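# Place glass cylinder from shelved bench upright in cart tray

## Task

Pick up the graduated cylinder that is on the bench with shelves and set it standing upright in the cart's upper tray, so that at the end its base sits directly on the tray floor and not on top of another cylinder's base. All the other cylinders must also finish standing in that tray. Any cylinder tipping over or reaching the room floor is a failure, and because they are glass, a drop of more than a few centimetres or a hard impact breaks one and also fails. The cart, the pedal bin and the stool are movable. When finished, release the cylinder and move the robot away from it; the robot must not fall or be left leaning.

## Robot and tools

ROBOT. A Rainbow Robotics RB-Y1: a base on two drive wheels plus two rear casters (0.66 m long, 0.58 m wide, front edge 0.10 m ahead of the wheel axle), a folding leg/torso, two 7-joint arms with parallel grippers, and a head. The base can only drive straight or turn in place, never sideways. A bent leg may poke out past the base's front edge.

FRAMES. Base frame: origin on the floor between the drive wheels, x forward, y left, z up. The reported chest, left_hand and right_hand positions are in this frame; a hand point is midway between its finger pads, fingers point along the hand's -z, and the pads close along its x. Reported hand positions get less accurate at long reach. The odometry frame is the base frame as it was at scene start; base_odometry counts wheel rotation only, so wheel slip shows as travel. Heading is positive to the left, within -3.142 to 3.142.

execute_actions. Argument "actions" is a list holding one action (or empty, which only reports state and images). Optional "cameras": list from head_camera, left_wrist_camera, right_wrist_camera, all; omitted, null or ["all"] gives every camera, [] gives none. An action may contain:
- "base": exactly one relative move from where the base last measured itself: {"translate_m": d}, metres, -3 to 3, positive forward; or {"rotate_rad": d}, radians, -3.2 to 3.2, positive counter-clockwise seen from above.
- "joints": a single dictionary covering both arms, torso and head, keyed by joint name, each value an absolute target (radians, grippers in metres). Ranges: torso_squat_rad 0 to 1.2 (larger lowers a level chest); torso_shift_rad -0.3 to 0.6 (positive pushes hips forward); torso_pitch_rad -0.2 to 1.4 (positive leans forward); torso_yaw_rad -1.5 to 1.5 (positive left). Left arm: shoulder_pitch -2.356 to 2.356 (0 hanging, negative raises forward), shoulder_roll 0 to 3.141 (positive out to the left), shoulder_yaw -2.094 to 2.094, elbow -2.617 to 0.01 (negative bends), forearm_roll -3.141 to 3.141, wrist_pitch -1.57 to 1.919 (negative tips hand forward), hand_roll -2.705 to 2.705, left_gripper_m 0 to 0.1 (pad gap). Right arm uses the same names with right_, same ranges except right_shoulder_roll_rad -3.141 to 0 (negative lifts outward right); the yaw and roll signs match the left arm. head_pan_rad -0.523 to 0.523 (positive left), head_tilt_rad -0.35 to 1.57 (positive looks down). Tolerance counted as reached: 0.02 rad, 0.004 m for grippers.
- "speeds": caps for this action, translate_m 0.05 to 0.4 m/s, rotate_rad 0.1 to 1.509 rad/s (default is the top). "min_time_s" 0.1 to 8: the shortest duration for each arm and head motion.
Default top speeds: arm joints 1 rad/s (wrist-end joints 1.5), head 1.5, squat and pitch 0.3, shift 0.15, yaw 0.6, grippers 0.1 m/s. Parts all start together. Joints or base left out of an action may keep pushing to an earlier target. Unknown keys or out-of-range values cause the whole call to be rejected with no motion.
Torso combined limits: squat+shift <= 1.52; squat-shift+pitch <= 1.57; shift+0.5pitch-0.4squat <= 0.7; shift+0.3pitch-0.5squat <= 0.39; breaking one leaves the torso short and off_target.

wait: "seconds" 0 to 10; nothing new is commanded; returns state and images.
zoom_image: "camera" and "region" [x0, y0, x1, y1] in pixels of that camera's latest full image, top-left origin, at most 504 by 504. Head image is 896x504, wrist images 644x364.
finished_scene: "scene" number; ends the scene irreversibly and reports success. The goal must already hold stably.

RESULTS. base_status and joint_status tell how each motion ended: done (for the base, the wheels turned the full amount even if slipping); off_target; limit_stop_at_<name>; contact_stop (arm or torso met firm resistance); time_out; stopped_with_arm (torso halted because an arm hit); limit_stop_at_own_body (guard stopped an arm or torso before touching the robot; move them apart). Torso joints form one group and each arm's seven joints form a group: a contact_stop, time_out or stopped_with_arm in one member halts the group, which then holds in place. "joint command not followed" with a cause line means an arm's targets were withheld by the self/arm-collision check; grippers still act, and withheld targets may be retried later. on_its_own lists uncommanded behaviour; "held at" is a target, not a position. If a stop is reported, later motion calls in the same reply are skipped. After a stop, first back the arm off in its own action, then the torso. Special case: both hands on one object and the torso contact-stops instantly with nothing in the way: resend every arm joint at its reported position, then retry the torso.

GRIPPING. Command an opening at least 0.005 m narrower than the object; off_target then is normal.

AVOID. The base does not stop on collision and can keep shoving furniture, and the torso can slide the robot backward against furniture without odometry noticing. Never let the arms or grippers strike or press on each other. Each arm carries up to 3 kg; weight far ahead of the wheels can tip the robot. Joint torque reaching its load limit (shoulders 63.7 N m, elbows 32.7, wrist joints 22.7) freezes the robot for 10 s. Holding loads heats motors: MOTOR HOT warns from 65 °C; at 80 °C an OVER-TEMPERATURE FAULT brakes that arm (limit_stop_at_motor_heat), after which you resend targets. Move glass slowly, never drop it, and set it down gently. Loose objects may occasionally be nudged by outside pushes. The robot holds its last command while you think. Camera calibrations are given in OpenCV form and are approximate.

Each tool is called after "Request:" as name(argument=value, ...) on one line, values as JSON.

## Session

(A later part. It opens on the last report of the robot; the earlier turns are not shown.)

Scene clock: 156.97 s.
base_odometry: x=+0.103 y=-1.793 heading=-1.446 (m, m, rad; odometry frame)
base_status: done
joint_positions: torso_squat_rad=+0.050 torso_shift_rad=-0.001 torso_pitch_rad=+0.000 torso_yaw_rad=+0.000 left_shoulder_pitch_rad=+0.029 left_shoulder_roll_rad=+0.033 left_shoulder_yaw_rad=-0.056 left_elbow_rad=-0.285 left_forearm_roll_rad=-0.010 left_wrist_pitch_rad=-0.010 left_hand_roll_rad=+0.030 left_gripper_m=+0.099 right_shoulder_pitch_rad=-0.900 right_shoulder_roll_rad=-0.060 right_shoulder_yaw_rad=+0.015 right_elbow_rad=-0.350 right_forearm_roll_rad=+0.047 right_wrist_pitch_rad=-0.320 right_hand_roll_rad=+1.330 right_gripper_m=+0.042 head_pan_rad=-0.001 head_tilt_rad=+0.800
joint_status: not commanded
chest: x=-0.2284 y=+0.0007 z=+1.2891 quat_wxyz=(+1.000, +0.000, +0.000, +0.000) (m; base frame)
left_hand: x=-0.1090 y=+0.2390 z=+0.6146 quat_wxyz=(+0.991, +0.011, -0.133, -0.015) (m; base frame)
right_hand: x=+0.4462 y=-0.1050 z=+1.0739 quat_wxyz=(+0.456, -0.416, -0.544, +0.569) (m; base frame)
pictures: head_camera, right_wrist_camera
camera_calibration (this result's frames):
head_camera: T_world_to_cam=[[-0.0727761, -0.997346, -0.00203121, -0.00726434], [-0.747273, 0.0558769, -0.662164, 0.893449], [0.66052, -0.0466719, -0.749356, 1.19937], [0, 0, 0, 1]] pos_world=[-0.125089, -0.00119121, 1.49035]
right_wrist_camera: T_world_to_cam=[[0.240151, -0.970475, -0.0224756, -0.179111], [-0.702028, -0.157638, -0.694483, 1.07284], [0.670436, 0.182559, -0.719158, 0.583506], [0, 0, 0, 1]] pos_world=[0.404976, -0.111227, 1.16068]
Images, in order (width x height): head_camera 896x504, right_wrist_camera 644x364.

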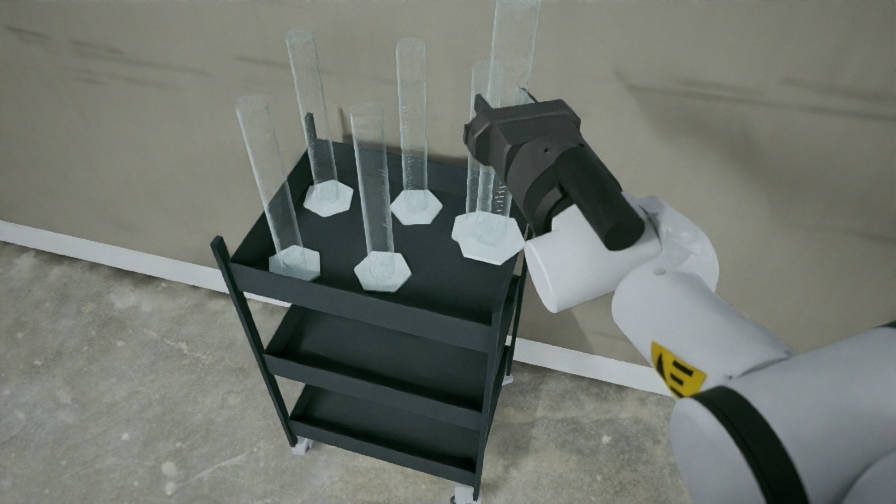

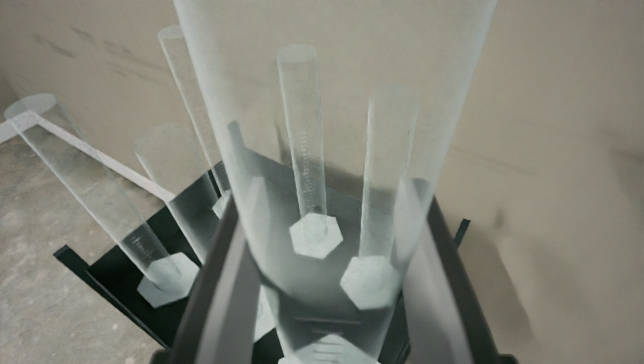

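Request:
execute_actions(actions=[{"base":{"translate_m":0.065},"joints":{"right_shoulder_roll_rad":-0.01},"speeds":{"translate_m":0.08}}], cameras=[])

Request:
execute_actions(actions=[{"joints":{"torso_squat_rad":0.65}}], cameras=["head_camera","right_wrist_camera"])

Scene clock: 174.67 s.
base_odometry: x=+0.111 y=-1.858 heading=-1.447 (m, m, rad; odometry frame)
base_status: done
joint_positions: torso_squat_rad=+0.050 torso_shift_rad=-0.001 torso_pitch_rad=+0.000 torso_yaw_rad=+0.000 left_shoulder_pitch_rad=+0.029 left_shoulder_roll_rad=+0.033 left_shoulder_yaw_rad=-0.056 left_elbow_rad=-0.285 left_forearm_roll_rad=-0.010 left_wrist_pitch_rad=-0.010 left_hand_roll_rad=+0.030 left_gripper_m=+0.099 right_shoulder_pitch_rad=-0.900 right_shoulder_roll_rad=-0.010 right_shoulder_yaw_rad=+0.015 right_elbow_rad=-0.350 right_forearm_roll_rad=+0.047 right_wrist_pitch_rad=-0.320 right_hand_roll_rad=+1.330 right_gripper_m=+0.042 head_pan_rad=-0.001 head_tilt_rad=+0.800
joint_status: all done
chest: x=-0.2284 y=+0.0007 z=+1.2891 quat_wxyz=(+1.000, +0.000, +0.000, +0.000) (m; base frame)
left_hand: x=-0.1090 y=+0.2390 z=+0.6146 quat_wxyz=(+0.991, +0.011, -0.133, -0.015) (m; base frame)
right_hand: x=+0.4374 y=-0.0710 z=+1.0690 quat_wxyz=(+0.456, -0.395, -0.557, +0.571) (m; base frame)
pictures: none
No camera images: the call's "cameras" was empty. Leave "cameras" out to get every camera's image.

Scene clock: 177.57 s.
base_odometry: x=+0.111 y=-1.858 heading=-1.447 (m, m, rad; odometry frame)
base_status: not commanded
joint_positions: torso_squat_rad=+0.650 torso_shift_rad=-0.001 torso_pitch_rad=+0.000 torso_yaw_rad=+0.000 left_shoulder_pitch_rad=+0.029 left_shoulder_roll_rad=+0.033 left_shoulder_yaw_rad=-0.056 left_elbow_rad=-0.285 left_forearm_roll_rad=-0.010 left_wrist_pitch_rad=-0.010 left_hand_roll_rad=+0.030 left_gripper_m=+0.099 right_shoulder_pitch_rad=-0.900 right_shoulder_roll_rad=-0.010 right_shoulder_yaw_rad=+0.015 right_elbow_rad=-0.350 right_forearm_roll_rad=+0.047 right_wrist_pitch_rad=-0.320 right_hand_roll_rad=+1.330 right_gripper_m=+0.042 head_pan_rad=-0.001 head_tilt_rad=+0.800
joint_status: all done
chest: x=-0.2285 y=+0.0006 z=+1.1472 quat_wxyz=(+1.000, +0.000, +0.000, +0.000) (m; base frame)
left_hand: x=-0.1089 y=+0.2388 z=+0.4728 quat_wxyz=(+0.991, +0.011, -0.133, -0.015) (m; base frame)
right_hand: x=+0.4374 y=-0.0711 z=+0.9273 quat_wxyz=(+0.456, -0.395, -0.557, +0.571) (m; base frame)
pictures: head_camera, right_wrist_camera
camera_calibration (this result's frames):
head_camera: T_world_to_cam=[[-0.0727596, -0.997347, -0.00203745, -0.00765576], [-0.747128, 0.0558584, -0.662329, 0.799706], [0.660686, -0.0466686, -0.74921, 1.09295], [0, 0, 0, 1]] pos_world=[-0.125175, -0.00129907, 1.34851]
right_wrist_camera: T_world_to_cam=[[0.275277, -0.959737, -0.0559277, -0.130959], [-0.705274, -0.162072, -0.690161, 0.967257], [0.653308, 0.229429, -0.721492, 0.490772], [0, 0, 0, 1]] pos_world=[0.397605, -0.0815184, 1.01433]
Images, in order (width x height): head_camera 896x504, right_wrist_camera 644x364.

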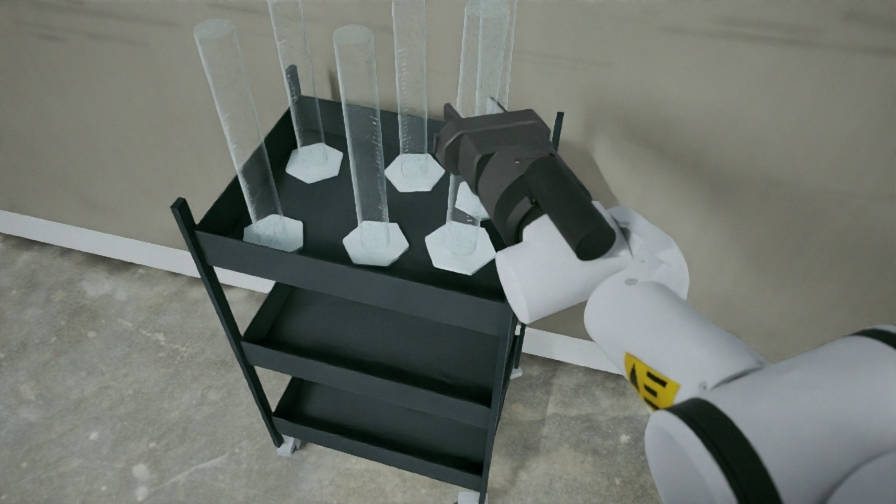

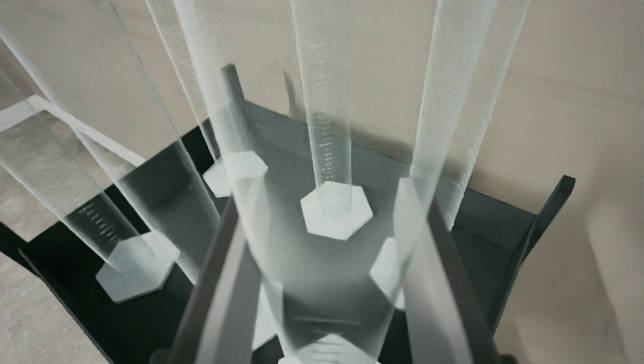

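Request:
execute_actions(actions=[{"joints":{"torso_squat_rad":0.72}}], cameras=["head_camera"])

Scene clock: 182.53 s.
base_odometry: x=+0.111 y=-1.858 heading=-1.447 (m, m, rad; odometry frame)
base_status: not commanded
joint_positions: torso_squat_rad=+0.720 torso_shift_rad=-0.001 torso_pitch_rad=+0.000 torso_yaw_rad=+0.000 left_shoulder_pitch_rad=+0.029 left_shoulder_roll_rad=+0.033 left_shoulder_yaw_rad=-0.056 left_elbow_rad=-0.285 left_forearm_roll_rad=-0.010 left_wrist_pitch_rad=-0.010 left_hand_roll_rad=+0.030 left_gripper_m=+0.099 right_shoulder_pitch_rad=-0.900 right_shoulder_roll_rad=-0.010 right_shoulder_yaw_rad=+0.015 right_elbow_rad=-0.350 right_forearm_roll_rad=+0.047 right_wrist_pitch_rad=-0.320 right_hand_roll_rad=+1.330 right_gripper_m=+0.042 head_pan_rad=-0.001 head_tilt_rad=+0.800
joint_status: all done
chest: x=-0.2285 y=+0.0006 z=+1.1162 quat_wxyz=(+1.000, +0.000, +0.000, +0.000) (m; base frame)
left_hand: x=-0.1088 y=+0.2388 z=+0.4418 quat_wxyz=(+0.991, +0.011, -0.133, -0.015) (m; base frame)
right_hand: x=+0.4374 y=-0.0711 z=+0.8963 quat_wxyz=(+0.456, -0.395, -0.557, +0.571) (m; base frame)
pictures: head_camera
camera_calibration (this result's frames):
head_camera: T_world_to_cam=[[-0.0727598, -0.997347, -0.0020375, -0.00774326], [-0.747126, 0.0558584, -0.662331, 0.779194], [0.660688, -0.0466688, -0.749208, 1.06972], [0, 0, 0, 1]] pos_world=[-0.125157, -0.00132479, 1.31751]
Images, in order (width x height): head_camera 896x504.

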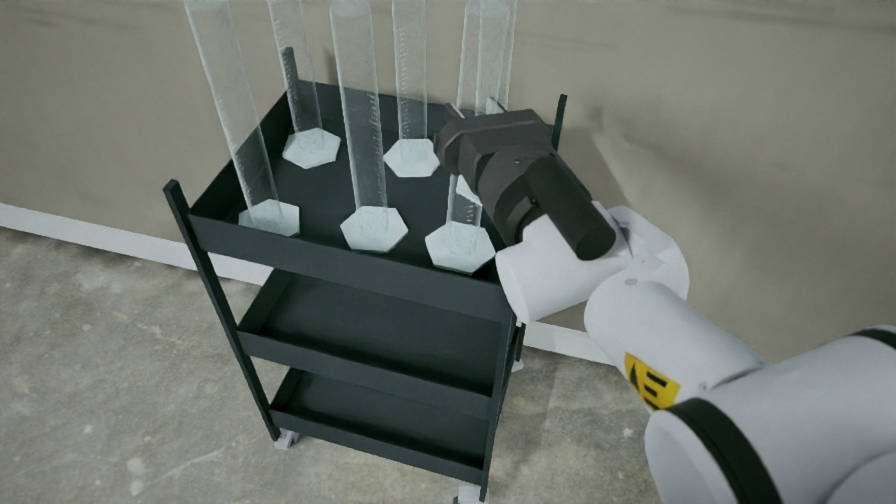

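Request:
zoom_image(camera="head_camera", region=[330, 150, 580, 300])

Region (330, 150, 580, 300) of head_camera's 896x504 image, scaled by 2.016, with more detail than that image has; it fills the top 302 rows of this view, and the rest is white.

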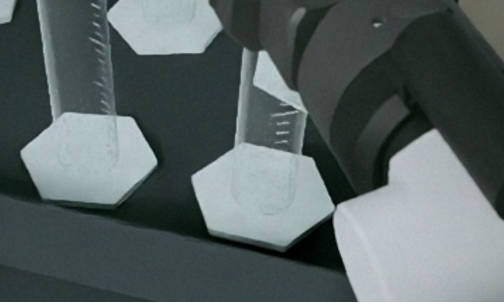

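Request:
execute_actions(actions=[{"base":{"translate_m":0.03},"speeds":{"translate_m":0.05}}], cameras=[])

Request:
execute_actions(actions=[{"joints":{"torso_squat_rad":0.78}}], cameras=["head_camera"])

Request:
zoom_image(camera="head_camera", region=[330, 150, 580, 300])

Scene clock: 193.53 s.
base_odometry: x=+0.115 y=-1.888 heading=-1.447 (m, m, rad; odometry frame)
base_status: done
joint_positions: torso_squat_rad=+0.720 torso_shift_rad=-0.001 torso_pitch_rad=+0.000 torso_yaw_rad=+0.000 left_shoulder_pitch_rad=+0.029 left_shoulder_roll_rad=+0.033 left_shoulder_yaw_rad=-0.056 left_elbow_rad=-0.285 left_forearm_roll_rad=-0.010 left_wrist_pitch_rad=-0.010 left_hand_roll_rad=+0.030 left_gripper_m=+0.099 right_shoulder_pitch_rad=-0.900 right_shoulder_roll_rad=-0.010 right_shoulder_yaw_rad=+0.015 right_elbow_rad=-0.350 right_forearm_roll_rad=+0.047 right_wrist_pitch_rad=-0.320 right_hand_roll_rad=+1.330 right_gripper_m=+0.042 head_pan_rad=-0.001 head_tilt_rad=+0.800
joint_status: not commanded
chest: x=-0.2284 y=+0.0006 z=+1.1162 quat_wxyz=(+1.000, +0.000, +0.000, +0.000) (m; base frame)
left_hand: x=-0.1089 y=+0.2388 z=+0.4418 quat_wxyz=(+0.991, +0.011, -0.133, -0.015) (m; base frame)
right_hand: x=+0.4374 y=-0.0711 z=+0.8962 quat_wxyz=(+0.456, -0.395, -0.557, +0.571) (m; base frame)
pictures: none
No camera images: the call's "cameras" was empty. Leave "cameras" out to get every camera's image.

Scene clock: 194.47 s.
base_odometry: x=+0.115 y=-1.888 heading=-1.447 (m, m, rad; odometry frame)
base_status: not commanded
joint_positions: torso_squat_rad=+0.780 torso_shift_rad=-0.001 torso_pitch_rad=-0.002 torso_yaw_rad=+0.000 left_shoulder_pitch_rad=+0.029 left_shoulder_roll_rad=+0.033 left_shoulder_yaw_rad=-0.056 left_elbow_rad=-0.285 left_forearm_roll_rad=-0.010 left_wrist_pitch_rad=-0.010 left_hand_roll_rad=+0.030 left_gripper_m=+0.099 right_shoulder_pitch_rad=-0.904 right_shoulder_roll_rad=-0.010 right_shoulder_yaw_rad=+0.015 right_elbow_rad=-0.353 right_forearm_roll_rad=+0.047 right_wrist_pitch_rad=-0.321 right_hand_roll_rad=+1.330 right_gripper_m=+0.042 head_pan_rad=-0.001 head_tilt_rad=+0.800
joint_status: all done
chest: x=-0.2290 y=+0.0006 z=+1.0875 quat_wxyz=(+1.000, +0.000, -0.001, +0.000) (m; base frame)
left_hand: x=-0.1086 y=+0.2388 z=+0.4132 quat_wxyz=(+0.991, +0.011, -0.134, -0.015) (m; base frame)
right_hand: x=+0.4384 y=-0.0699 z=+0.8729 quat_wxyz=(+0.452, -0.396, -0.560, +0.569) (m; base frame)
pictures: head_camera
camera_calibration (this result's frames):
head_camera: T_world_to_cam=[[-0.0727564, -0.997347, -0.00211762, -0.00777722], [-0.746321, 0.0558523, -0.663239, 0.760935], [0.661598, -0.0466745, -0.748405, 1.04794], [0, 0, 0, 1]] pos_world=[-0.125982, -0.00134428, 1.28895]
Images, in order (width x height): head_camera 896x504.

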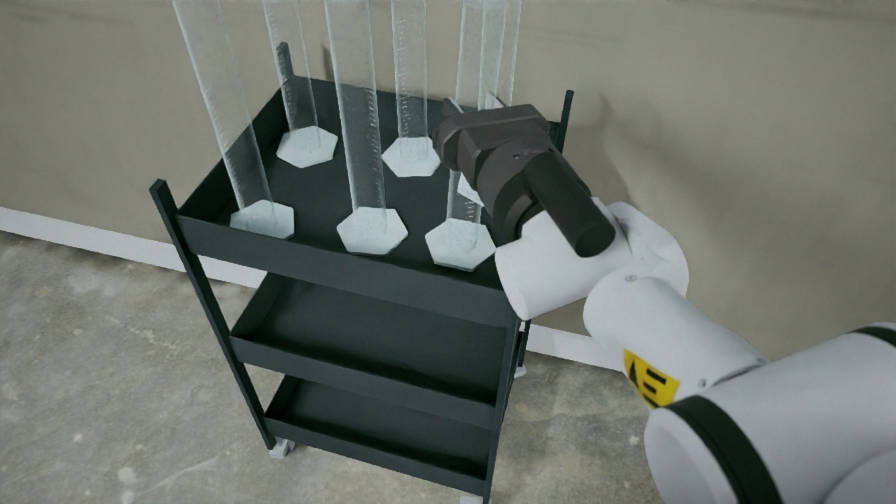

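Region (330, 150, 580, 300) of head_camera's 896x504 image, scaled by 2.016, with more detail than that image has; it fills the top 302 rows of this view, and the rest is white.

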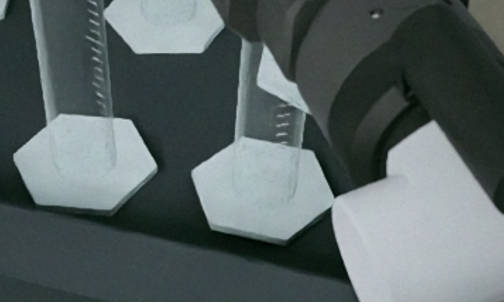

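The arm is deflecting slightly, which means the foot is resting on the tray floor. I'll release it and back away.

Request:
execute_actions(actions=[{"joints":{"right_gripper_m":0.1}}], cameras=[])

Request:
execute_actions(actions=[{"base":{"translate_m":-0.5},"speeds":{"translate_m":0.15}}], cameras=["head_camera"])

Scene clock: 201.23 s.
base_odometry: x=+0.115 y=-1.888 heading=-1.447 (m, m, rad; odometry frame)
base_status: not commanded
joint_positions: torso_squat_rad=+0.780 torso_shift_rad=-0.001 torso_pitch_rad=-0.001 torso_yaw_rad=+0.000 left_shoulder_pitch_rad=+0.029 left_shoulder_roll_rad=+0.033 left_shoulder_yaw_rad=-0.056 left_elbow_rad=-0.285 left_forearm_roll_rad=-0.010 left_wrist_pitch_rad=-0.010 left_hand_roll_rad=+0.030 left_gripper_m=+0.099 right_shoulder_pitch_rad=-0.901 right_shoulder_roll_rad=-0.010 right_shoulder_yaw_rad=+0.015 right_elbow_rad=-0.350 right_forearm_roll_rad=+0.047 right_wrist_pitch_rad=-0.320 right_hand_roll_rad=+1.330 right_gripper_m=+0.100 head_pan_rad=-0.001 head_tilt_rad=+0.800
joint_status: all done
chest: x=-0.2285 y=+0.0006 z=+1.0875 quat_wxyz=(+1.000, +0.000, +0.000, +0.000) (m; base frame)
left_hand: x=-0.1088 y=+0.2388 z=+0.4132 quat_wxyz=(+0.991, +0.011, -0.133, -0.015) (m; base frame)
right_hand: x=+0.4376 y=-0.0711 z=+0.8684 quat_wxyz=(+0.455, -0.395, -0.558, +0.571) (m; base frame)
pictures: none
No camera images: the call's "cameras" was empty. Leave "cameras" out to get every camera's image.

Scene clock: 205.37 s.
base_odometry: x=+0.054 y=-1.391 heading=-1.449 (m, m, rad; odometry frame)
base_status: done
joint_positions: torso_squat_rad=+0.780 torso_shift_rad=-0.001 torso_pitch_rad=+0.000 torso_yaw_rad=+0.000 left_shoulder_pitch_rad=+0.029 left_shoulder_roll_rad=+0.033 left_shoulder_yaw_rad=-0.056 left_elbow_rad=-0.285 left_forearm_roll_rad=-0.010 left_wrist_pitch_rad=-0.010 left_hand_roll_rad=+0.030 left_gripper_m=+0.099 right_shoulder_pitch_rad=-0.900 right_shoulder_roll_rad=-0.010 right_shoulder_yaw_rad=+0.015 right_elbow_rad=-0.350 right_forearm_roll_rad=+0.047 right_wrist_pitch_rad=-0.320 right_hand_roll_rad=+1.330 right_gripper_m=+0.100 head_pan_rad=-0.001 head_tilt_rad=+0.800
joint_status: not commanded
chest: x=-0.2285 y=+0.0006 z=+1.0875 quat_wxyz=(+1.000, +0.000, +0.000, +0.000) (m; base frame)
left_hand: x=-0.1089 y=+0.2388 z=+0.4131 quat_wxyz=(+0.991, +0.011, -0.133, -0.015) (m; base frame)
right_hand: x=+0.4375 y=-0.0711 z=+0.8681 quat_wxyz=(+0.455, -0.395, -0.557, +0.571) (m; base frame)
pictures: head_camera
camera_calibration (this result's frames):
head_camera: T_world_to_cam=[[-0.0727681, -0.997347, -0.00203716, -0.00782829], [-0.747091, 0.0558619, -0.662371, 0.760261], [0.660727, -0.0466775, -0.749173, 1.04825], [0, 0, 0, 1]] pos_world=[-0.125193, -0.00134744, 1.28888]
Images, in order (width x height): head_camera 896x504.

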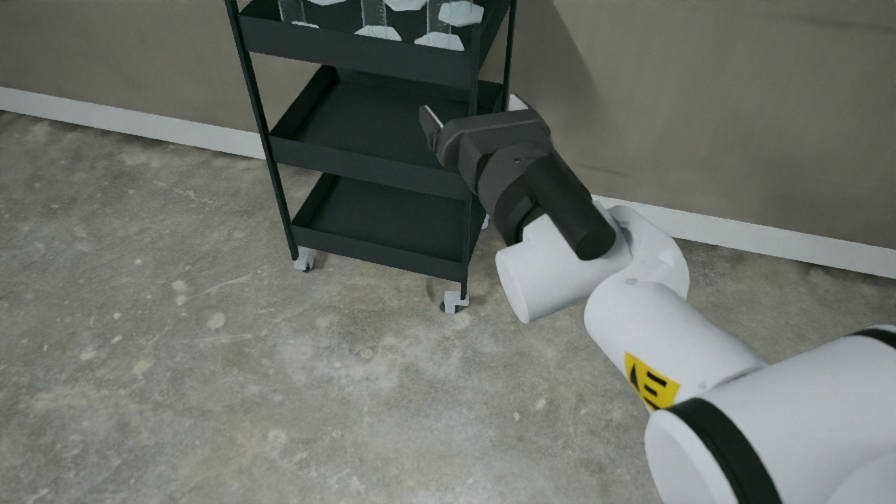

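Request:
finished_scene(scene=1)

The scene is finished: the task was done.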